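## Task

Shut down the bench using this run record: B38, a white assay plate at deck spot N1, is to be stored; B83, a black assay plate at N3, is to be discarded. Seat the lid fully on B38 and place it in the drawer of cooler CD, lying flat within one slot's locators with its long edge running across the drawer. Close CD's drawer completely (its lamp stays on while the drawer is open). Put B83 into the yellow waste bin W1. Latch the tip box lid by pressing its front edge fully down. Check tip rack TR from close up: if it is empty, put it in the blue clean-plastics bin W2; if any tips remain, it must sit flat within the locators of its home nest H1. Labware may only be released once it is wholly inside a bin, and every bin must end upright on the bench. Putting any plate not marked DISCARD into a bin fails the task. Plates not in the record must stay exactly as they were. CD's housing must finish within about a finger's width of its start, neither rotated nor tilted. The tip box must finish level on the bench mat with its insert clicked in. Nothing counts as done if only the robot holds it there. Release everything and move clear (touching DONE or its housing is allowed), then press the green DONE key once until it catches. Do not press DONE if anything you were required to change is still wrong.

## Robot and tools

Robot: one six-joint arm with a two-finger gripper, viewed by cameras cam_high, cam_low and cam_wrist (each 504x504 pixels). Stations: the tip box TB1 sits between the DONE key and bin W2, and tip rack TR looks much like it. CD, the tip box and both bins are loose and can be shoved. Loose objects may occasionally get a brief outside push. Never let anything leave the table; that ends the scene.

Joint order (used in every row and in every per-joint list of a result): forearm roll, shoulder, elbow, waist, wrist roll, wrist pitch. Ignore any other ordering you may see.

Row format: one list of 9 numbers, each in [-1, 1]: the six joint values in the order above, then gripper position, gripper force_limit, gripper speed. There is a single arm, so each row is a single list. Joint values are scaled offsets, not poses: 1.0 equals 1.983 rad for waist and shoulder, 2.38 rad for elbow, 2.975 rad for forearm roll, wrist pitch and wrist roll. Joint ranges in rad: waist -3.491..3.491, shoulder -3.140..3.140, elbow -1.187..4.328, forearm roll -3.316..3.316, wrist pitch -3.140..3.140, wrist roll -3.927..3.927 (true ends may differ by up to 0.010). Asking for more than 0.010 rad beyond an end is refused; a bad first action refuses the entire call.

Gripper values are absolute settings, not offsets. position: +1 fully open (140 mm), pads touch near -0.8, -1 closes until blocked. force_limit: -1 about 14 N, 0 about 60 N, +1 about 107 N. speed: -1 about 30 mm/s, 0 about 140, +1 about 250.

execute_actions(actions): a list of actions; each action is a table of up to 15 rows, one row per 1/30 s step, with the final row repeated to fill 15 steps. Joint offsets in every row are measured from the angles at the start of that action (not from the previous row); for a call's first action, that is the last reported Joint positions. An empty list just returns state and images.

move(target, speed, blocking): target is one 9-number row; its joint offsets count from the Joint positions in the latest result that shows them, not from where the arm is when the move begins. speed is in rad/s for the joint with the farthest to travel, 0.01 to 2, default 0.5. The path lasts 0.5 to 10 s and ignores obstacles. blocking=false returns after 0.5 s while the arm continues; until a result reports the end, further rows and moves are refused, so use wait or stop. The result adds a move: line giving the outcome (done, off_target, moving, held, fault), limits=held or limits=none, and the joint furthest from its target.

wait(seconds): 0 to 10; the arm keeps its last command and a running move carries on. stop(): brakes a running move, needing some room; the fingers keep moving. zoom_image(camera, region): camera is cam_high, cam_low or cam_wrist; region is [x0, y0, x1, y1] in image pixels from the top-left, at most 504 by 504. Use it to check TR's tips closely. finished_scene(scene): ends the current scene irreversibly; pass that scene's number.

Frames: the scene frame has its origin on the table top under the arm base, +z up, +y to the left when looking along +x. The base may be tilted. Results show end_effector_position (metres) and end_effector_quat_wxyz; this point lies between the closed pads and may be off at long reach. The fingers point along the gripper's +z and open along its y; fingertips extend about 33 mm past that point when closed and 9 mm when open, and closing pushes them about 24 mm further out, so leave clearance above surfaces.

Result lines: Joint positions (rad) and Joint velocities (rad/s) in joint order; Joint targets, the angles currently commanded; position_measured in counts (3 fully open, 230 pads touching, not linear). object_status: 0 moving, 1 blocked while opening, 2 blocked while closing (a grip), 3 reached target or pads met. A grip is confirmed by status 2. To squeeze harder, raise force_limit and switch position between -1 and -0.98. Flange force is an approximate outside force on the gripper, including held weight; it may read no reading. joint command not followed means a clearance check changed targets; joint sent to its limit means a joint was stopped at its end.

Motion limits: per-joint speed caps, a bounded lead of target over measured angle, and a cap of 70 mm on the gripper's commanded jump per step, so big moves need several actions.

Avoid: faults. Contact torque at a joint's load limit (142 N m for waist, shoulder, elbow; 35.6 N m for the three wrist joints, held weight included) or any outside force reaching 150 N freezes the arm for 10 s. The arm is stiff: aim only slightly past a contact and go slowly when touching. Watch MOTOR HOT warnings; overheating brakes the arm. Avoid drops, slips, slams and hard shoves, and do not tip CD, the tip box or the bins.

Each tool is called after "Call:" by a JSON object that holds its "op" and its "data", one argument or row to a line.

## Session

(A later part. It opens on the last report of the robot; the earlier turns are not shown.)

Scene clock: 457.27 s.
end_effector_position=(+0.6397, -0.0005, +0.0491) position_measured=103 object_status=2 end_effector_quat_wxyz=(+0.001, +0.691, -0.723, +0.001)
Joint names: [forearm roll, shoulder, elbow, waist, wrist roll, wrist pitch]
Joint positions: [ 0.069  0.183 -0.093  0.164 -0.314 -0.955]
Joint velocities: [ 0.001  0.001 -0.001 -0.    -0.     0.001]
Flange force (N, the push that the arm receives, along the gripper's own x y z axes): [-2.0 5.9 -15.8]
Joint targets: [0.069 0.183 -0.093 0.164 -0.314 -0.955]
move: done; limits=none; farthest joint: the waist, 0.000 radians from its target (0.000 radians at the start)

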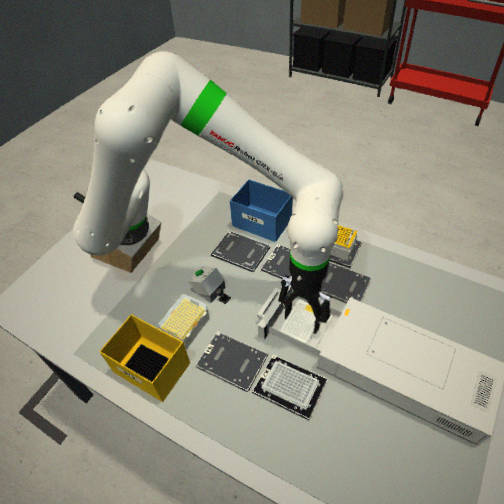

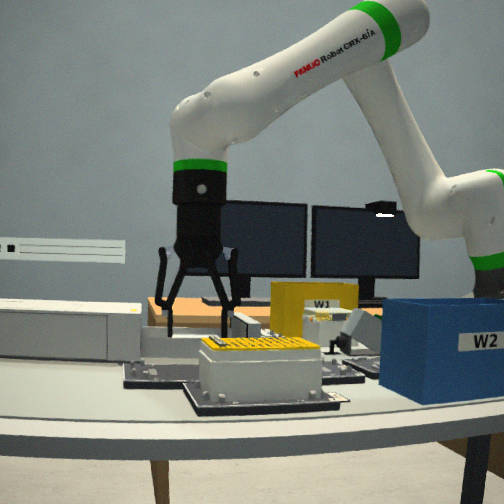

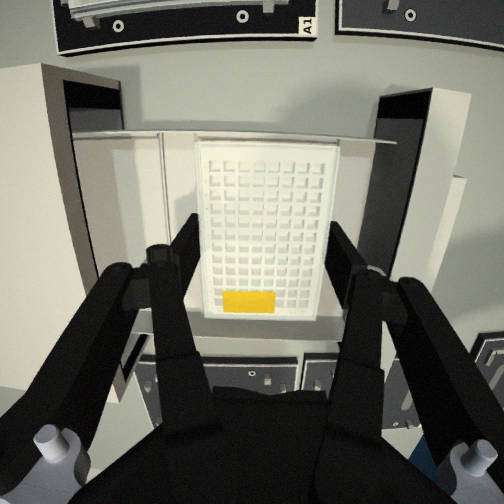

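Contact. Release.

Call:
{"op": "move", "data": {
  "target": [0,-0.0005,0.0002,0,0,-0.0005,0.42,-0.4,-0.5],
  "speed": 0.01
}}

Call:
{"op": "zoom_image", "data": {
  "camera": "cam_wrist",
  "region": [150, 110, 390, 350]
}}

Scene clock: 459.33 s.
end_effector_position=(+0.6397, -0.0006, +0.0498) position_measured=76 object_status=3 end_effector_quat_wxyz=(+0.001, +0.691, -0.723, +0.001)
Joint names: [forearm roll, shoulder, elbow, waist, wrist roll, wrist pitch]
Joint positions: [ 0.069  0.182 -0.093  0.164 -0.314 -0.956]
Joint velocities: [ 0.001  0.    -0.001 -0.    -0.    -0.   ]
Flange force (N, the push that the arm receives, along the gripper's own x y z axes): [0.6 -1.1 -5.2]
Joint targets: [0.069 0.182 -0.093 0.164 -0.314 -0.956]
move: done; limits=none; farthest joint: the waist, 0.000 radians from its target (0.000 radians at the start)

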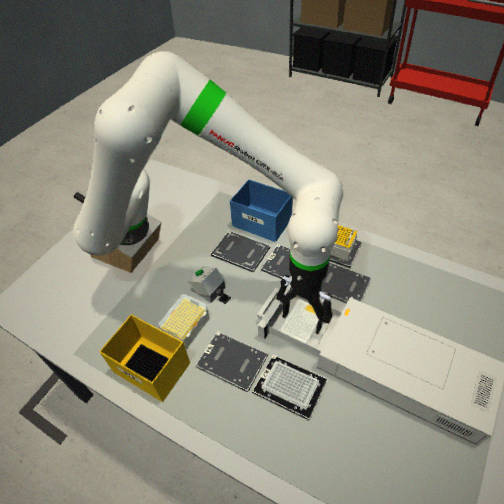

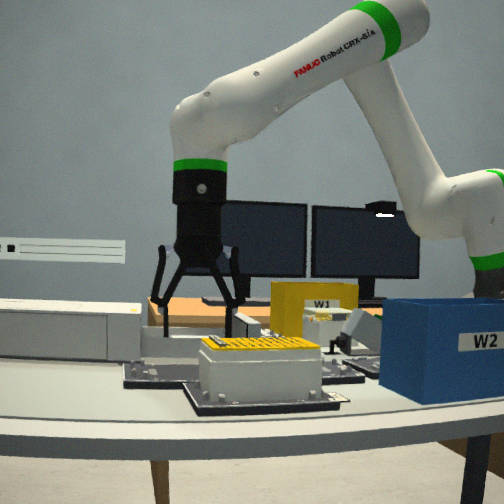

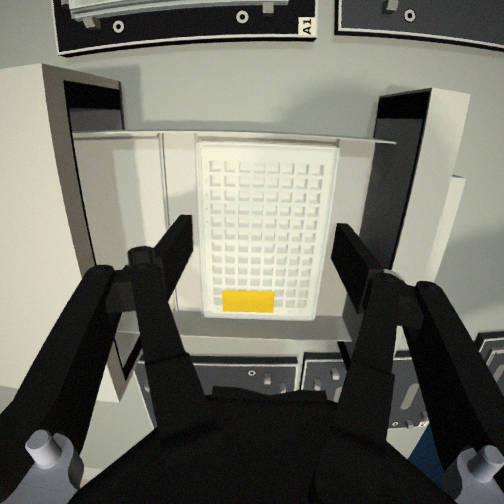

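Region (150, 110, 390, 350) of cam_wrist's 504x504 image, scaled by 2.100, with more detail than that image has.

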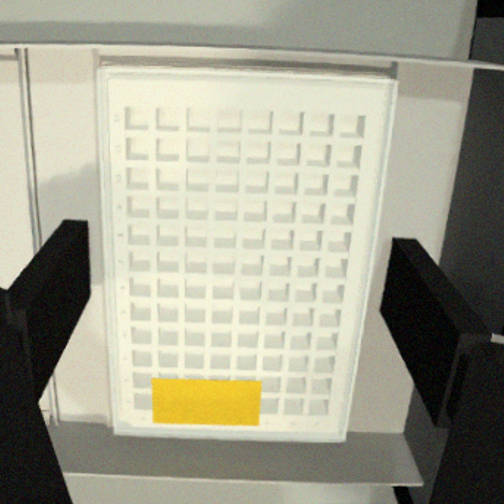

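Call:
{"op": "move", "data": {
  "target": [-0.0006,-0.0243,0.0149,0.0019,0.0008,-0.0281,0.42,-0.4,0],
  "speed": 0.1
}}

Call:
{"op": "zoom_image", "data": {
  "camera": "cam_wrist",
  "region": [150, 110, 390, 350]
}}

Scene clock: 463.50 s.
end_effector_position=(+0.6417, -0.0006, +0.0895) position_measured=76 object_status=3 end_effector_quat_wxyz=(+0.001, +0.691, -0.723, +0.001)
Joint names: [forearm roll, shoulder, elbow, waist, wrist roll, wrist pitch]
Joint positions: [ 0.067  0.134 -0.057  0.168 -0.311 -1.04 ]
Joint velocities: [-0.001 -0.001 -0.001  0.     0.001 -0.002]
Flange force (N, the push that the arm receives, along the gripper's own x y z axes): [-2.8 2.5 -2.8]
Joint targets: [0.067 0.134 -0.057 0.168 -0.311 -1.040]
move: done; limits=none; farthest joint: the waist, 0.000 radians from its target (0.004 radians at the start)

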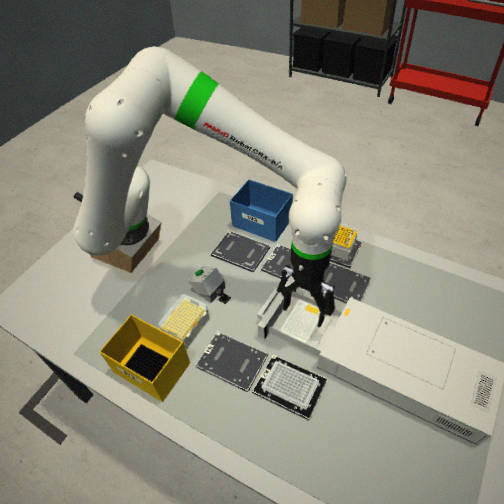

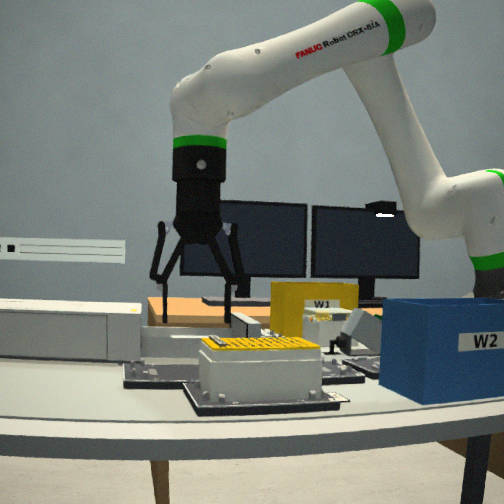

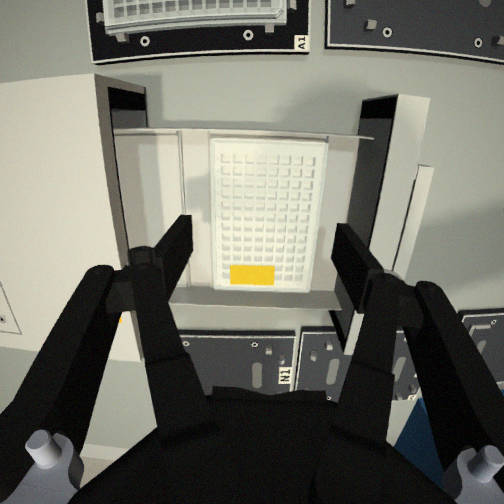

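Region (150, 110, 390, 350) of cam_wrist's 504x504 image, scaled by 2.100, with more detail than that image has.

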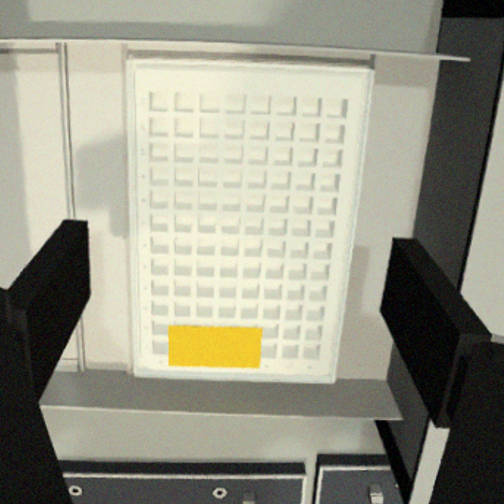

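Call:
{"op": "move", "data": {
  "target": [0.0272,-0.0083,0.0218,0.122,-0.084,-0.0313,0.42,-0.4,0],
  "speed": 0.3
}}

Call:
{"op": "zoom_image", "data": {
  "camera": "cam_wrist",
  "region": [130, 0, 400, 270]
}}

Scene clock: 475.67 s.
end_effector_position=(+0.6419, +0.1208, +0.1289) position_measured=76 object_status=3 end_effector_quat_wxyz=(-0.000, +0.694, -0.720, -0.000)
Joint names: [forearm roll, shoulder, elbow, waist, wrist roll, wrist pitch]
Joint positions: [ 0.148  0.118 -0.005  0.41  -0.561 -1.133]
Joint velocities: [ 0.    -0.     0.001  0.001 -0.001 -0.001]
Flange force (N, the push that the arm receives, along the gripper's own x y z axes): [-2.2 4.2 -2.9]
Joint targets: [0.148 0.118 -0.005 0.410 -0.561 -1.133]
move: done; limits=none; farthest joint: the waist, 0.000 radians from its target (0.242 radians at the start)

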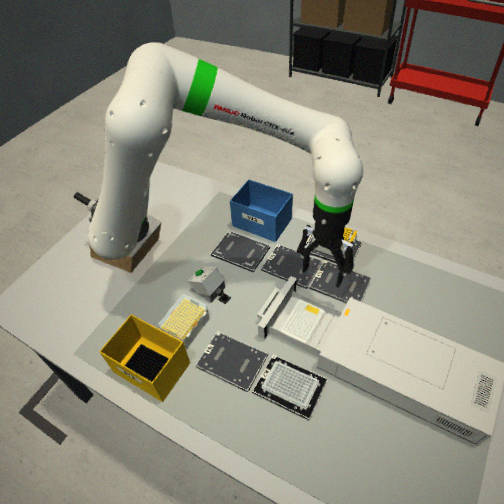

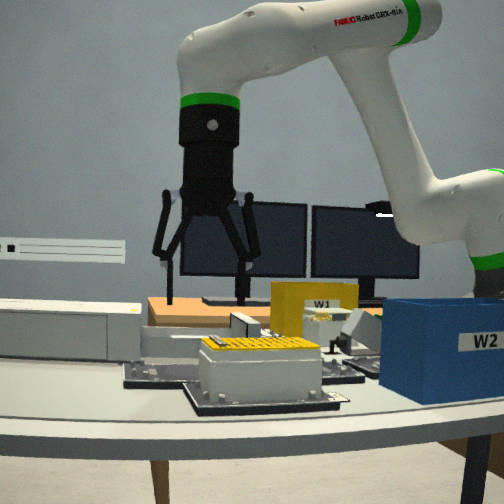

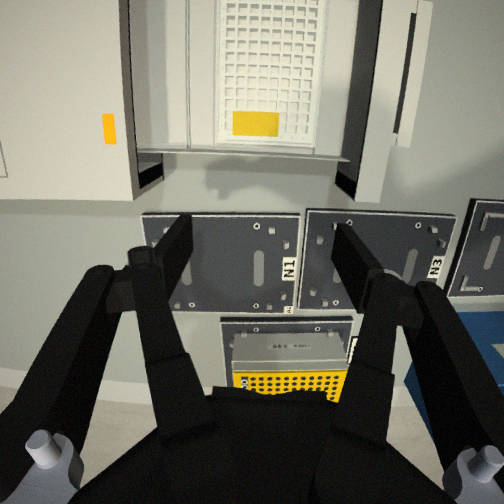

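Region (130, 0, 400, 270) of cam_wrist's 504x504 image, scaled by 1.867, with more detail than that image has.

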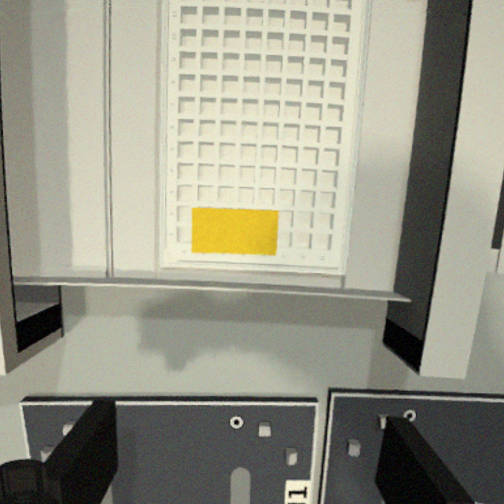

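Call:
{"op": "zoom_image", "data": {
  "camera": "cam_wrist",
  "region": [180, 90, 340, 170]
}}

Region (180, 90, 340, 170) of cam_wrist's 504x504 image, scaled by 3.150, with more detail than that image has.

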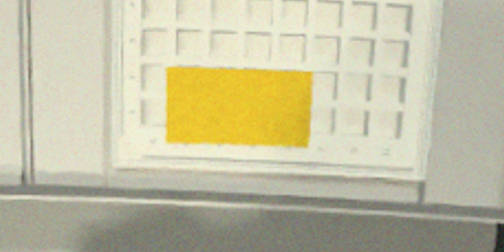

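Call:
{"op": "move", "data": {
  "target": [0.0141,-0.1589,-0.1546,0.0504,-0.0276,0.0118,0.42,-0.4,0],
  "speed": 0.5
}}

Scene clock: 487.63 s.
end_effector_position=(+0.5202, +0.0962, +0.1497) position_measured=76 object_status=3 end_effector_quat_wxyz=(+0.001, +0.708, -0.706, +0.002)
Joint names: [forearm roll, shoulder, elbow, waist, wrist roll, wrist pitch]
Joint positions: [ 0.19  -0.197 -0.373  0.509 -0.643 -1.098]
Joint velocities: [ 0.001 -0.001 -0.001  0.001 -0.001 -0.   ]
Flange force (N, the push that the arm receives, along the gripper's own x y z axes): [-1.0 4.1 0.6]
Joint targets: [0.190 -0.197 -0.373 0.509 -0.643 -1.098]
move: done; limits=none; farthest joint: the waist, 0.001 radians from its target (0.100 radians at the start)

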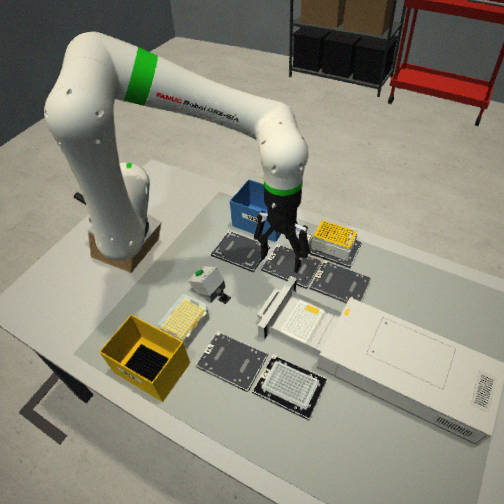

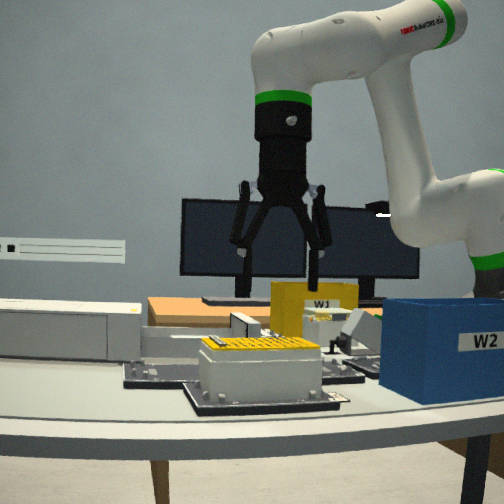

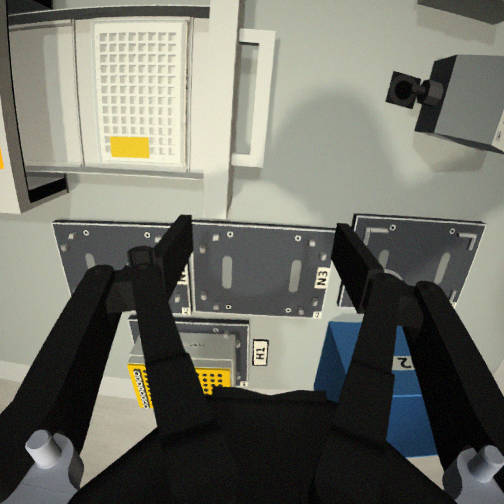

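Call:
{"op": "move", "data": {
  "target": [-0.0249,-0.0378,-0.0433,-0.1089,0.075,0.0202,-1,-0.4,1],
  "speed": 0.4
}}

Call:
{"op": "move", "data": {
  "target": [0.001,0.0277,-0.0189,-0.003,0.0017,0.0336,-1,-0.4,1],
  "speed": 0.2
}}

Scene clock: 495.93 s.
end_effector_position=(+0.4912, +0.0034, +0.1323) position_measured=232 object_status=3 end_effector_quat_wxyz=(+0.000, +0.704, -0.710, +0.001)
Joint names: [forearm roll, shoulder, elbow, waist, wrist roll, wrist pitch]
Joint positions: [ 0.116 -0.272 -0.476  0.294 -0.42  -1.037]
Joint velocities: [-0.    -0.     0.001 -0.001  0.001  0.   ]
Flange force (N, the push that the arm receives, along the gripper's own x y z axes): [-1.0 2.6 -4.2]
Joint targets: [0.116 -0.272 -0.476 0.293 -0.420 -1.037]
move: done; limits=none; farthest joint: the waist, 0.001 radians from its target (0.216 radians at the start)

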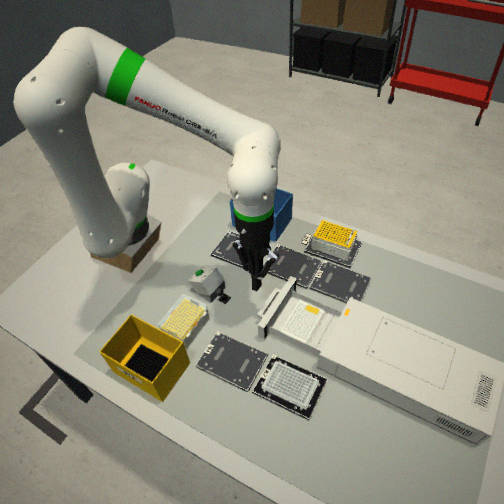

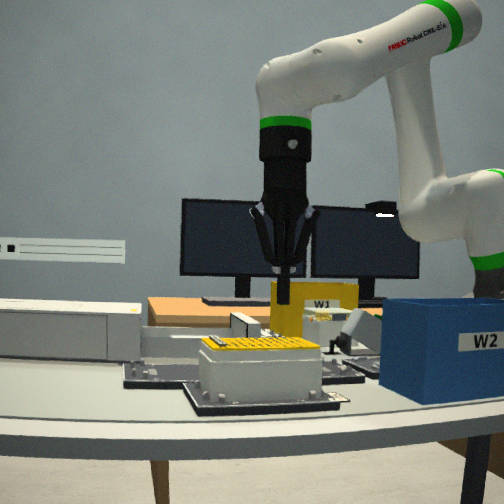

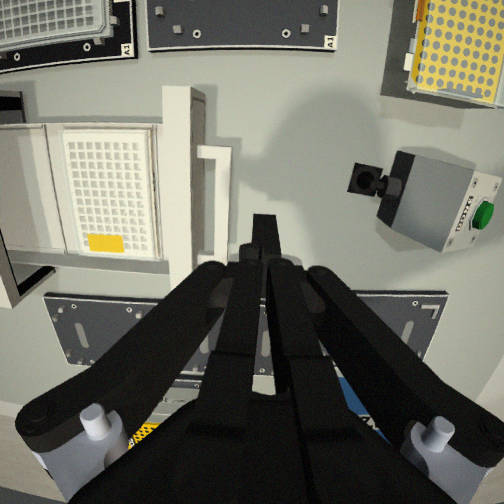

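Scene clock: 496.90 s.
end_effector_position=(+0.4897, +0.0056, +0.0944) position_measured=232 object_status=3 end_effector_quat_wxyz=(+0.000, +0.708, -0.707, +0.000)
Joint names: [forearm roll, shoulder, elbow, waist, wrist roll, wrist pitch]
Joint positions: [ 0.119 -0.217 -0.521  0.288 -0.415 -0.938]
Joint velocities: [ 0.001  0.001  0.    -0.    -0.     0.001]
Flange force (N, the push that the arm receives, along the gripper's own x y z axes): [-0.9 1.2 -1.5]
Joint targets: [0.119 -0.217 -0.521 0.288 -0.415 -0.938]
move: done; limits=none; farthest joint: the wrist pitch, 0.001 radians from its target (0.100 radians at the start)

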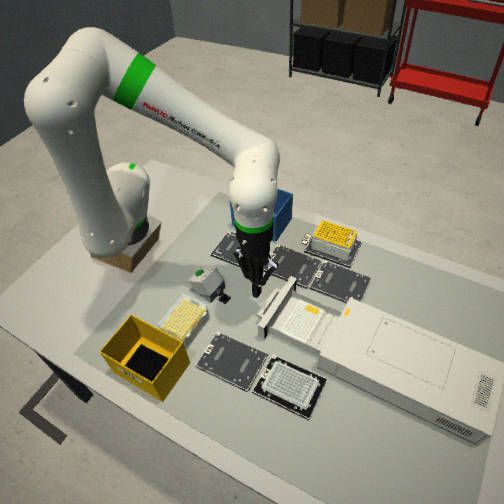

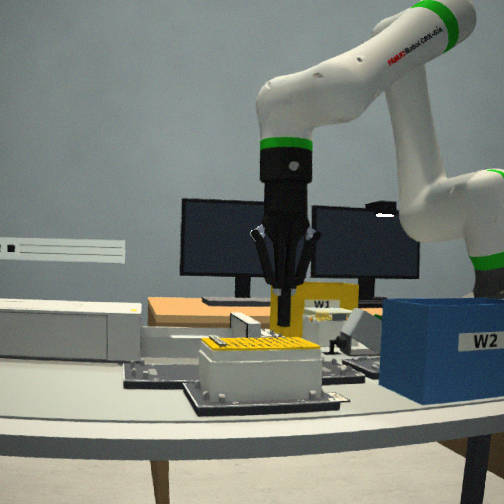

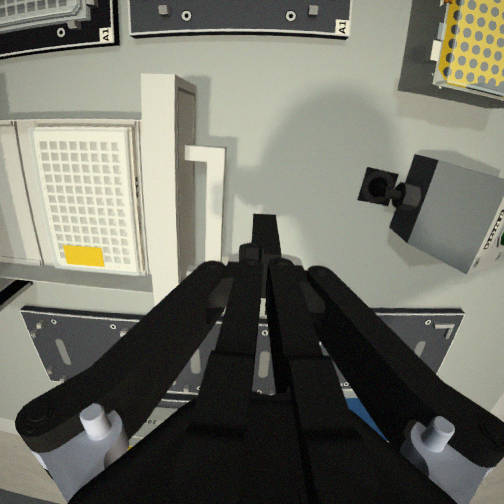

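Call:
{"op": "move", "data": {
  "target": [-0.0067,0.0716,0.0723,-0.0257,0.0195,-0.0084,-1,-0.4,1],
  "speed": 0.12
}}

Scene clock: 502.23 s.
end_effector_position=(+0.5494, +0.0053, +0.0927) position_measured=232 object_status=3 end_effector_quat_wxyz=(+0.001, +0.706, -0.708, +0.001)
Joint names: [forearm roll, shoulder, elbow, waist, wrist roll, wrist pitch]
Joint positions: [ 0.099 -0.076 -0.349  0.237 -0.357 -0.963]
Joint velocities: [ 0.     0.001  0.    -0.001  0.001  0.   ]
Flange force (N, the push that the arm receives, along the gripper's own x y z axes): [-2.9 -0.2 -3.5]
Joint targets: [0.099 -0.075 -0.349 0.237 -0.357 -0.963]
move: done; limits=none; farthest joint: the shoulder, 0.001 radians from its target (0.142 radians at the start)

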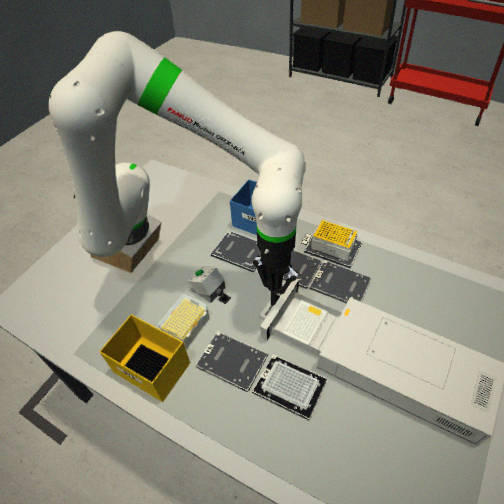

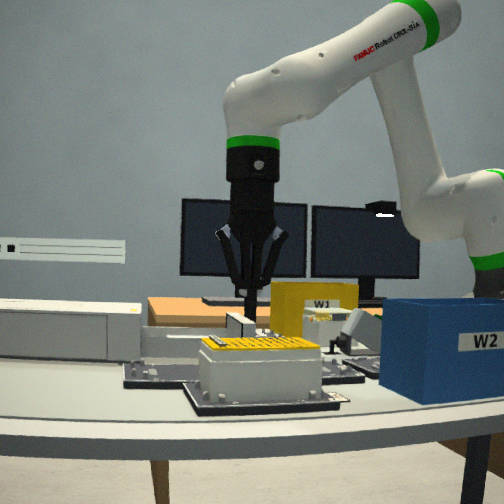

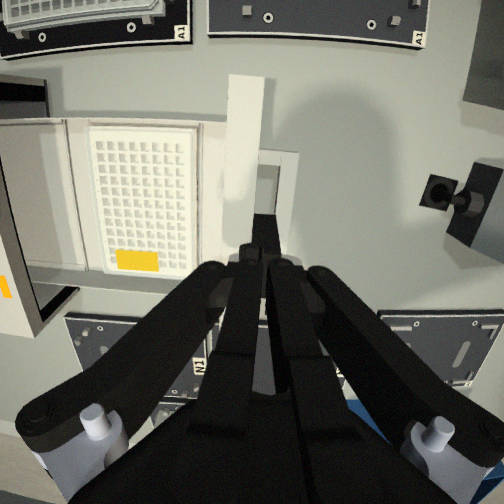

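Call:
{"op": "move", "data": {
  "target": [-0.0101,0.113,0.134,-0.0323,0.0276,-0.0306,-1,-0.4,1],
  "speed": 0.2
}}

Scene clock: 507.87 s.
end_effector_position=(+0.6491, +0.0034, +0.0916) position_measured=232 object_status=3 end_effector_quat_wxyz=(+0.001, +0.706, -0.708, +0.001)
Joint names: [forearm roll, shoulder, elbow, waist, wrist roll, wrist pitch]
Joint positions: [ 0.069  0.149 -0.03   0.173 -0.275 -1.054]
Joint velocities: [ 0.001  0.001  0.001 -0.    -0.    -0.001]
Flange force (N, the push that the arm receives, along the gripper's own x y z axes): [-1.7 -1.6 -5.4]
Joint targets: [0.069 0.149 -0.030 0.173 -0.275 -1.054]
move: done; limits=none; farthest joint: the waist, 0.000 radians from its target (0.064 radians at the start)

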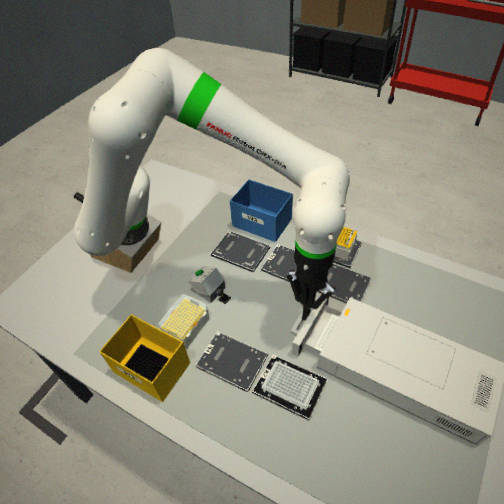

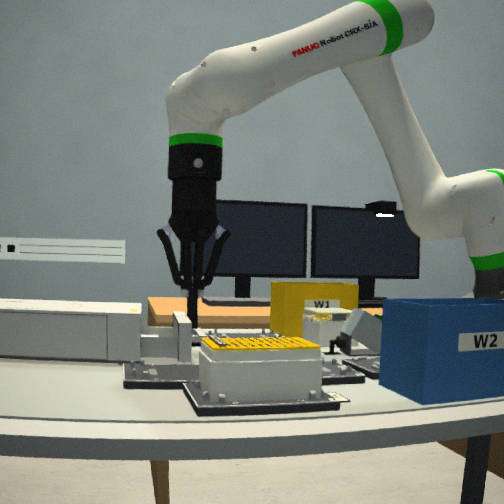

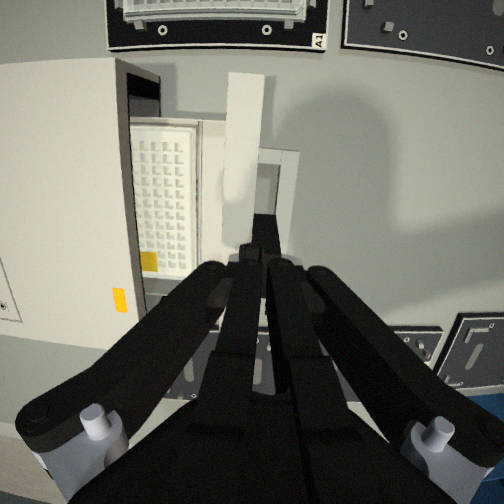

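Call:
{"op": "move", "data": {
  "target": [-0.0039,0.053,0.0773,-0.0111,0.0108,-0.0255,-1,-0.4,1],
  "speed": 0.15
}}

Scene clock: 514.53 s.
end_effector_position=(+0.6995, +0.0033, +0.0987) position_measured=232 object_status=3 end_effector_quat_wxyz=(+0.001, +0.706, -0.708, +0.001)
Joint names: [forearm roll, shoulder, elbow, waist, wrist roll, wrist pitch]
Joint positions: [ 0.057  0.254  0.153  0.151 -0.243 -1.129]
Joint velocities: [-0.001  0.001  0.002  0.     0.001 -0.   ]
Flange force (N, the push that the arm receives, along the gripper's own x y z axes): [0.0 1.9 -4.3]
Joint targets: [0.057 0.254 0.154 0.151 -0.243 -1.129]
move: done; limits=none; farthest joint: the shoulder, 0.001 radians from its target (0.106 radians at the start)

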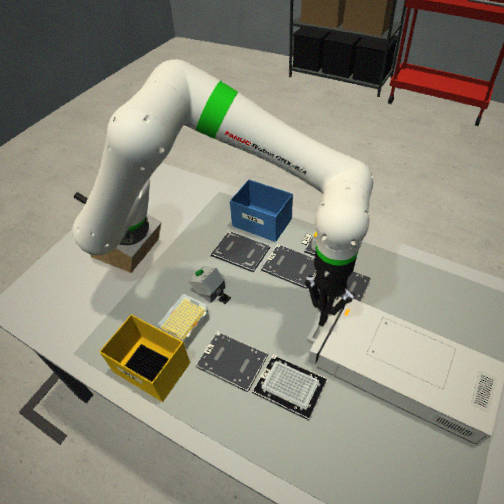

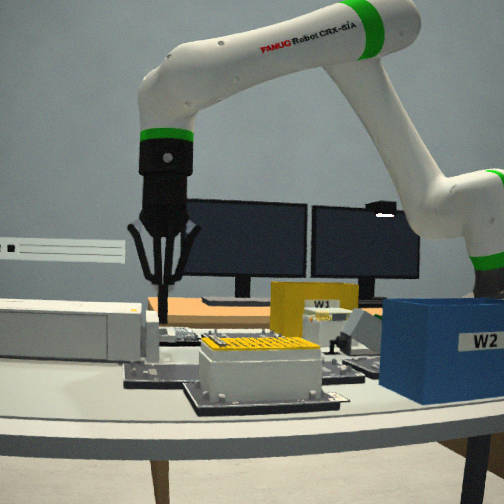

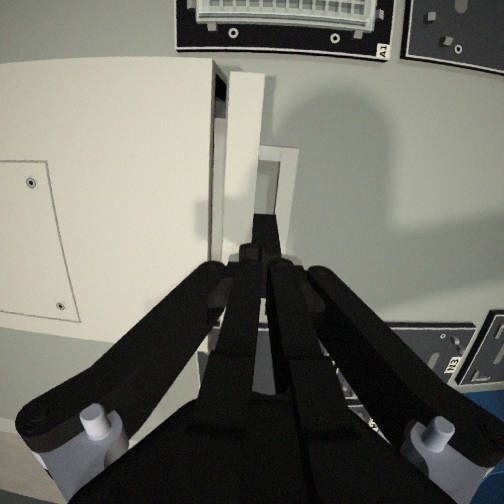

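Call:
{"op": "move", "data": {
  "target": [-0.0004,0.006,0.0074,-0.0012,0.0011,-0.0019,-1,-0.4,1],
  "speed": 0.03
}}

Call:
{"op": "move", "data": {
  "target": [-0.00014,0.0024,0.003,-0.0005,0.00046,-0.0008,-1,-0.4,1],
  "speed": 0.015
}}

Scene clock: 518.10 s.
end_effector_position=(+0.7042, +0.0031, +0.0980) position_measured=232 object_status=3 end_effector_quat_wxyz=(+0.001, +0.706, -0.708, +0.001)
Joint names: [forearm roll, shoulder, elbow, waist, wrist roll, wrist pitch]
Joint positions: [ 0.056  0.265  0.171  0.148 -0.24  -1.135]
Joint velocities: [-0.001  0.001  0.002 -0.     0.001 -0.001]
Flange force (N, the push that the arm receives, along the gripper's own x y z axes): [2.0 5.6 -4.3]
Joint targets: [0.056 0.265 0.171 0.148 -0.240 -1.135]
move: done; limits=none; farthest joint: the shoulder, 0.001 radians from its target (0.012 radians at the start)

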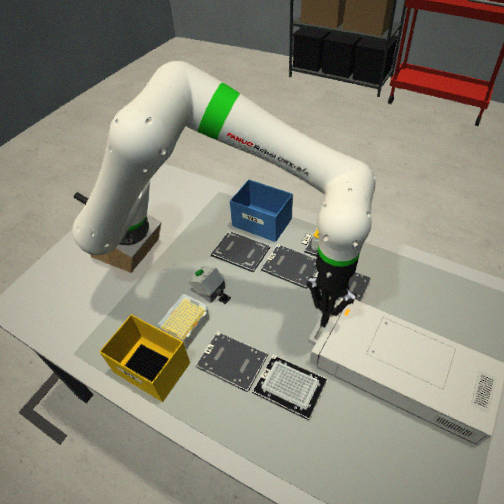

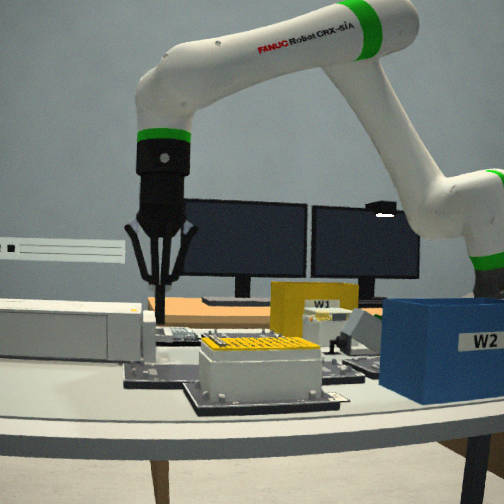

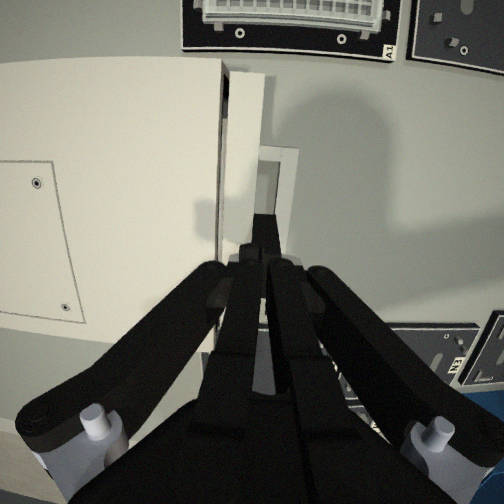

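Scene clock: 518.80 s.
end_effector_position=(+0.7061, +0.0030, +0.0978) position_measured=232 object_status=3 end_effector_quat_wxyz=(+0.001, +0.706, -0.708, +0.000)
Joint names: [forearm roll, shoulder, elbow, waist, wrist roll, wrist pitch]
Joint positions: [ 0.056  0.27   0.178  0.147 -0.238 -1.137]
Joint velocities: [-0.001  0.001  0.    -0.     0.001  0.   ]
Flange force (N, the push that the arm receives, along the gripper's own x y z axes): [-0.4 -5.6 -4.8]
Joint targets: [0.056 0.270 0.178 0.147 -0.238 -1.137]
move: done; limits=none; farthest joint: the waist, 0.000 radians from its target (0.001 radians at the start)

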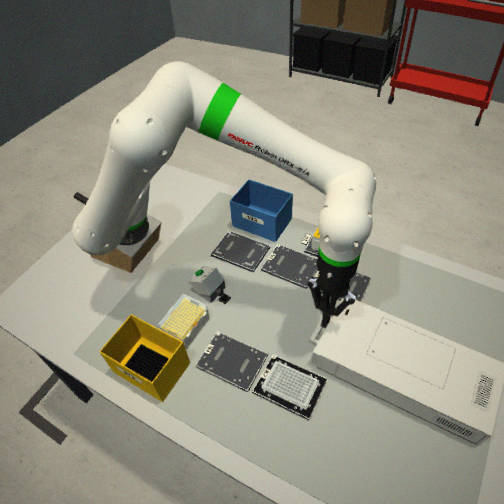

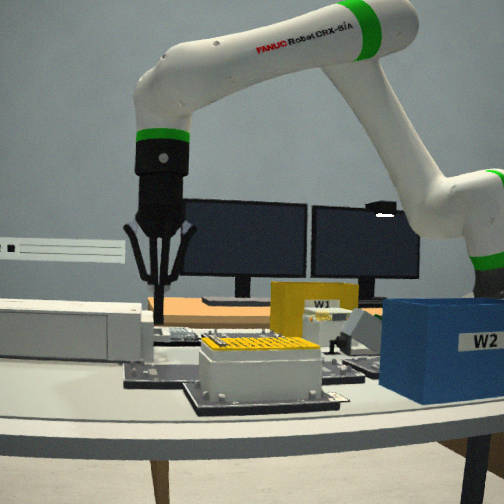

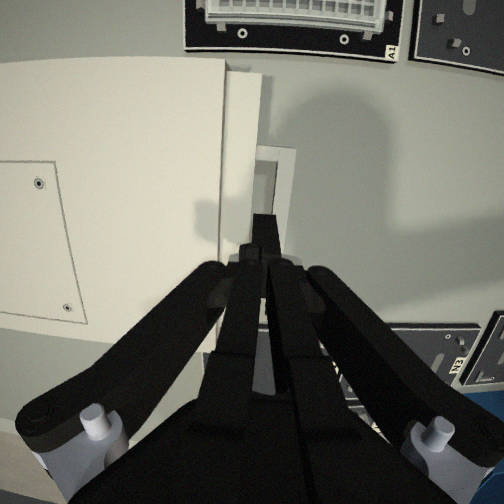

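Call:
{"op": "move", "data": {
  "target": [0.085,-0.6682,-0.4391,0.4871,-0.3076,-0.1553,-1,-0.4,1],
  "speed": 0.8
}}

Scene clock: 526.73 s.
end_effector_position=(+0.2996, +0.0203, +0.1993) position_measured=232 object_status=3 end_effector_quat_wxyz=(+0.000, +0.707, -0.707, -0.000)
Joint names: [forearm roll, shoulder, elbow, waist, wrist roll, wrist pitch]
Joint positions: [ 0.308 -1.055 -0.867  1.113 -1.153 -1.599]
Joint velocities: [-0.    -0.001 -0.001  0.001 -0.001 -0.001]
Flange force (N, the push that the arm receives, along the gripper's own x y z axes): no reading
Joint targets: [0.308 -1.055 -0.867 1.113 -1.154 -1.599]
move: done; limits=none; farthest joint: the waist, 0.000 radians from its target (0.966 radians at the start)

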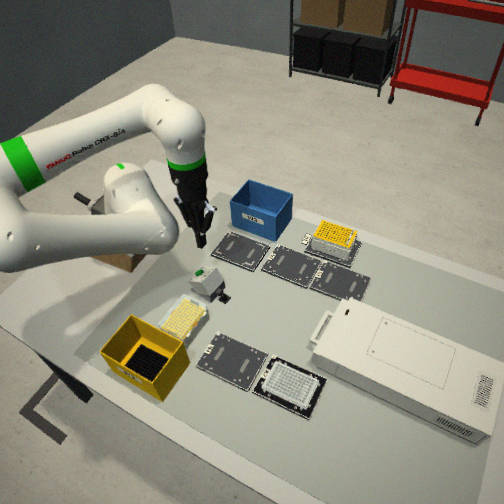

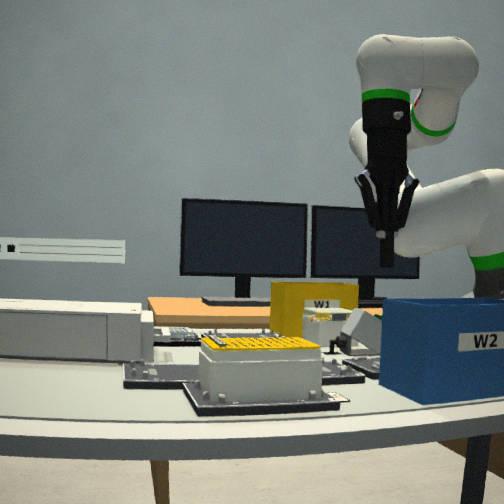

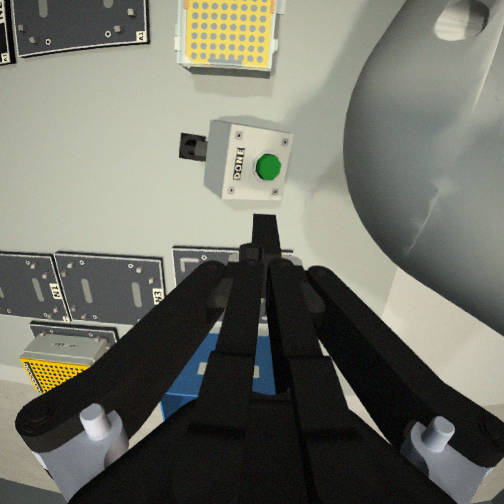

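Call:
{"op": "move", "data": {
  "target": [-0.0266,0.0378,-0.0433,-0.2057,0.1163,0.0941,-1,-0.4,1],
  "speed": 0.4
}}

Call:
{"op": "zoom_image", "data": {
  "camera": "cam_low",
  "region": [260, 250, 420, 370]
}}

Scene clock: 546.50 s.
end_effector_position=(+0.2949, -0.0167, +0.1393) position_measured=232 object_status=3 end_effector_quat_wxyz=(+0.000, +0.707, -0.707, +0.001)
Joint names: [forearm roll, shoulder, elbow, waist, wrist roll, wrist pitch]
Joint positions: [ 0.229 -0.98  -0.97   0.705 -0.808 -1.319]
Joint velocities: [-0.     0.     0.001 -0.001  0.001  0.001]
Flange force (N, the push that the arm receives, along the gripper's own x y z axes): no reading
Joint targets: [0.229 -0.980 -0.970 0.705 -0.807 -1.319]
move: done; limits=none; farthest joint: the wrist roll, 0.001 radians from its target (0.347 radians at the start)

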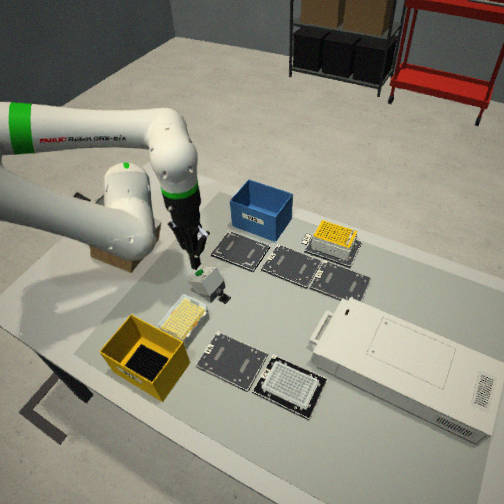

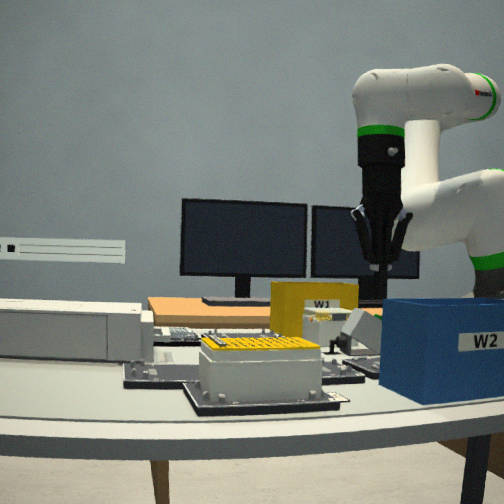

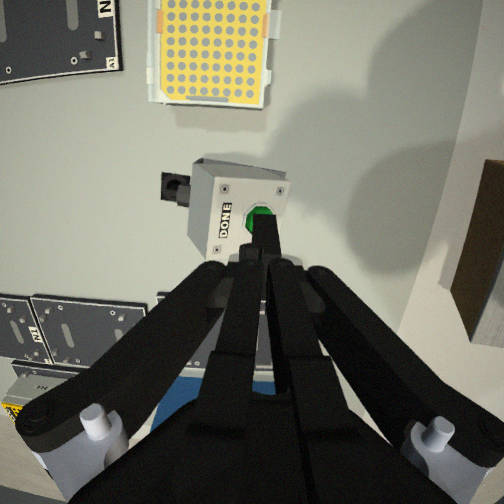

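Region (260, 250, 420, 370) of cam_low's 504x504 image, scaled by 3.150, with more detail than that image has; it fills the top 378 rows of this view, and the rest is white.

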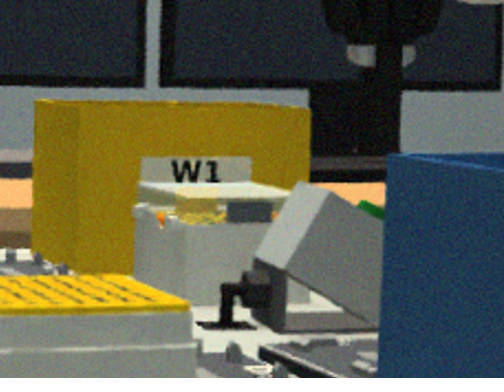

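Call:
{"op": "move", "data": {
  "target": [-0.0019,0.0196,-0.0129,-0.0209,0.0087,0.0258,-1,-0.4,1],
  "speed": 0.08
}}

Call:
{"op": "zoom_image", "data": {
  "camera": "cam_low",
  "region": [320, 270, 420, 345]
}}

Scene clock: 555.43 s.
end_effector_position=(+0.2952, -0.0168, +0.1205) position_measured=232 object_status=3 end_effector_quat_wxyz=(+0.000, +0.707, -0.707, +0.001)
Joint names: [forearm roll, shoulder, elbow, waist, wrist roll, wrist pitch]
Joint positions: [ 0.224 -0.941 -1.001  0.664 -0.782 -1.243]
Joint velocities: [-0.     0.001 -0.001 -0.001  0.     0.001]
Flange force (N, the push that the arm receives, along the gripper's own x y z axes): no reading
Joint targets: [0.224 -0.941 -1.001 0.664 -0.782 -1.243]
move: done; limits=none; farthest joint: the wrist pitch, 0.001 radians from its target (0.077 radians at the start)

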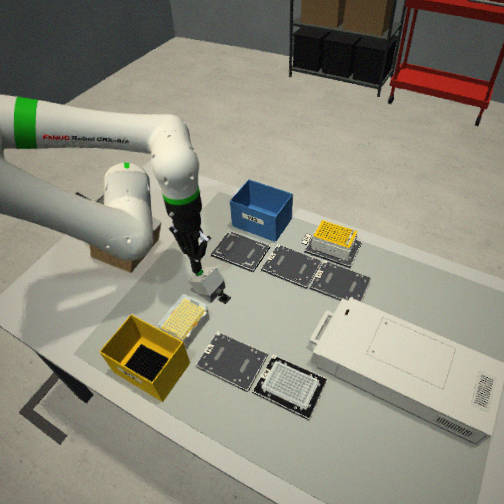

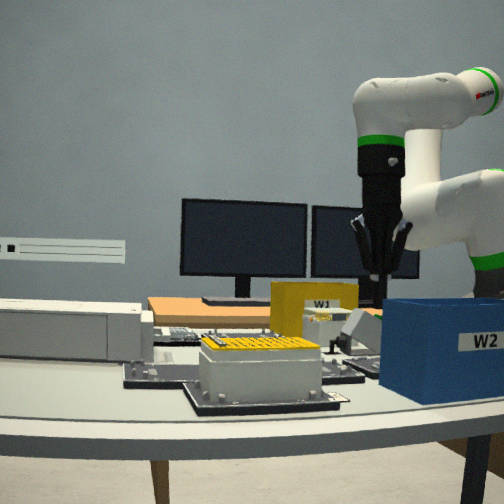

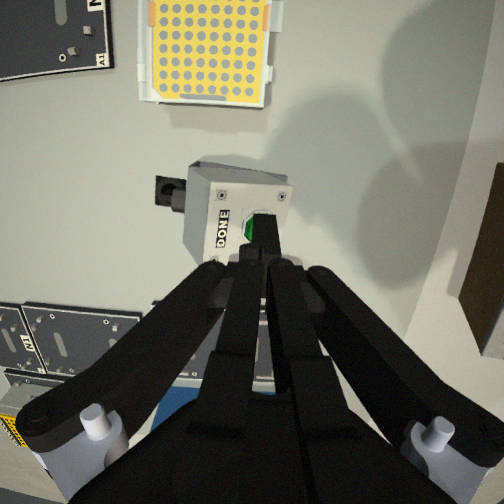

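Region (320, 270, 420, 345) of cam_low's 504x504 image, scaled by 5.040, with more detail than that image has; it fills the top 378 rows of this view, and the rest is white.

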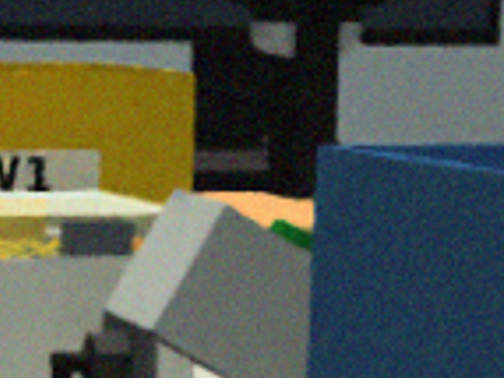

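Call:
{"op": "move", "data": {
  "target": [0.0024,-0.0166,-0.0118,0.0156,-0.0104,-0.0037,-1,-0.4,1],
  "speed": 0.05
}}

Call:
{"op": "zoom_image", "data": {
  "camera": "cam_low",
  "region": [320, 270, 420, 345]
}}

Scene clock: 564.67 s.
end_effector_position=(+0.2878, -0.0170, +0.1147) position_measured=232 object_status=3 end_effector_quat_wxyz=(+0.000, +0.707, -0.707, +0.000)
Joint names: [forearm roll, shoulder, elbow, waist, wrist roll, wrist pitch]
Joint positions: [ 0.231 -0.974 -1.029  0.695 -0.813 -1.254]
Joint velocities: [ 0.    -0.001 -0.001  0.002 -0.002 -0.001]
Flange force (N, the push that the arm receives, along the gripper's own x y z axes): no reading
Joint targets: [0.231 -0.974 -1.029 0.695 -0.813 -1.254]
move: done; limits=none; farthest joint: the waist, 0.000 radians from its target (0.031 radians at the start)

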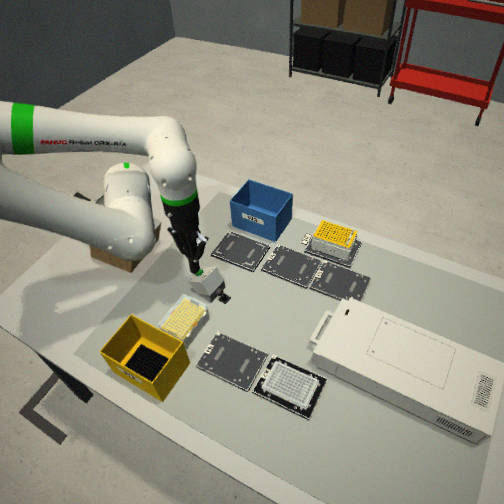

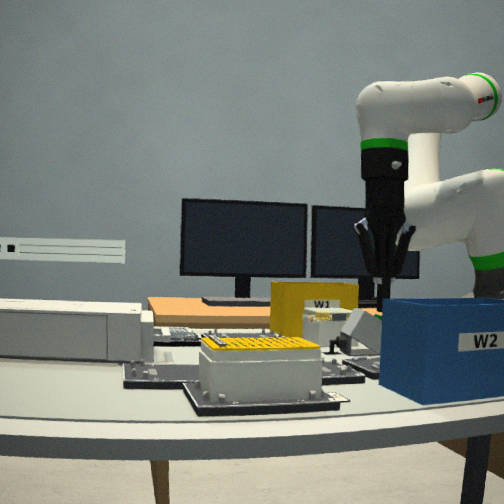

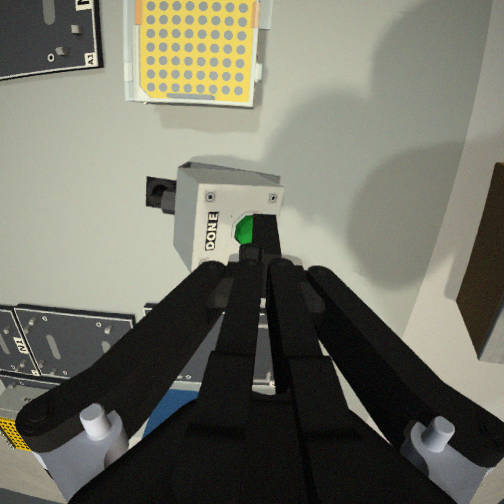

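Region (320, 270, 420, 345) of cam_low's 504x504 image, scaled by 5.040, with more detail than that image has; it fills the top 378 rows of this view, and the rest is white.

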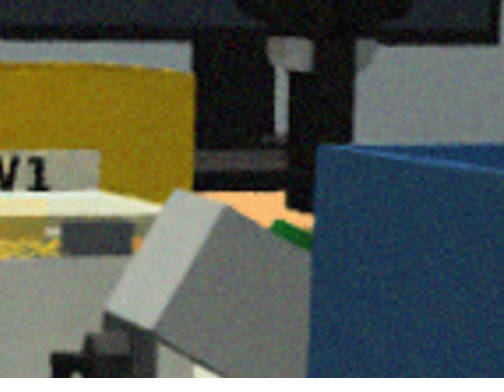

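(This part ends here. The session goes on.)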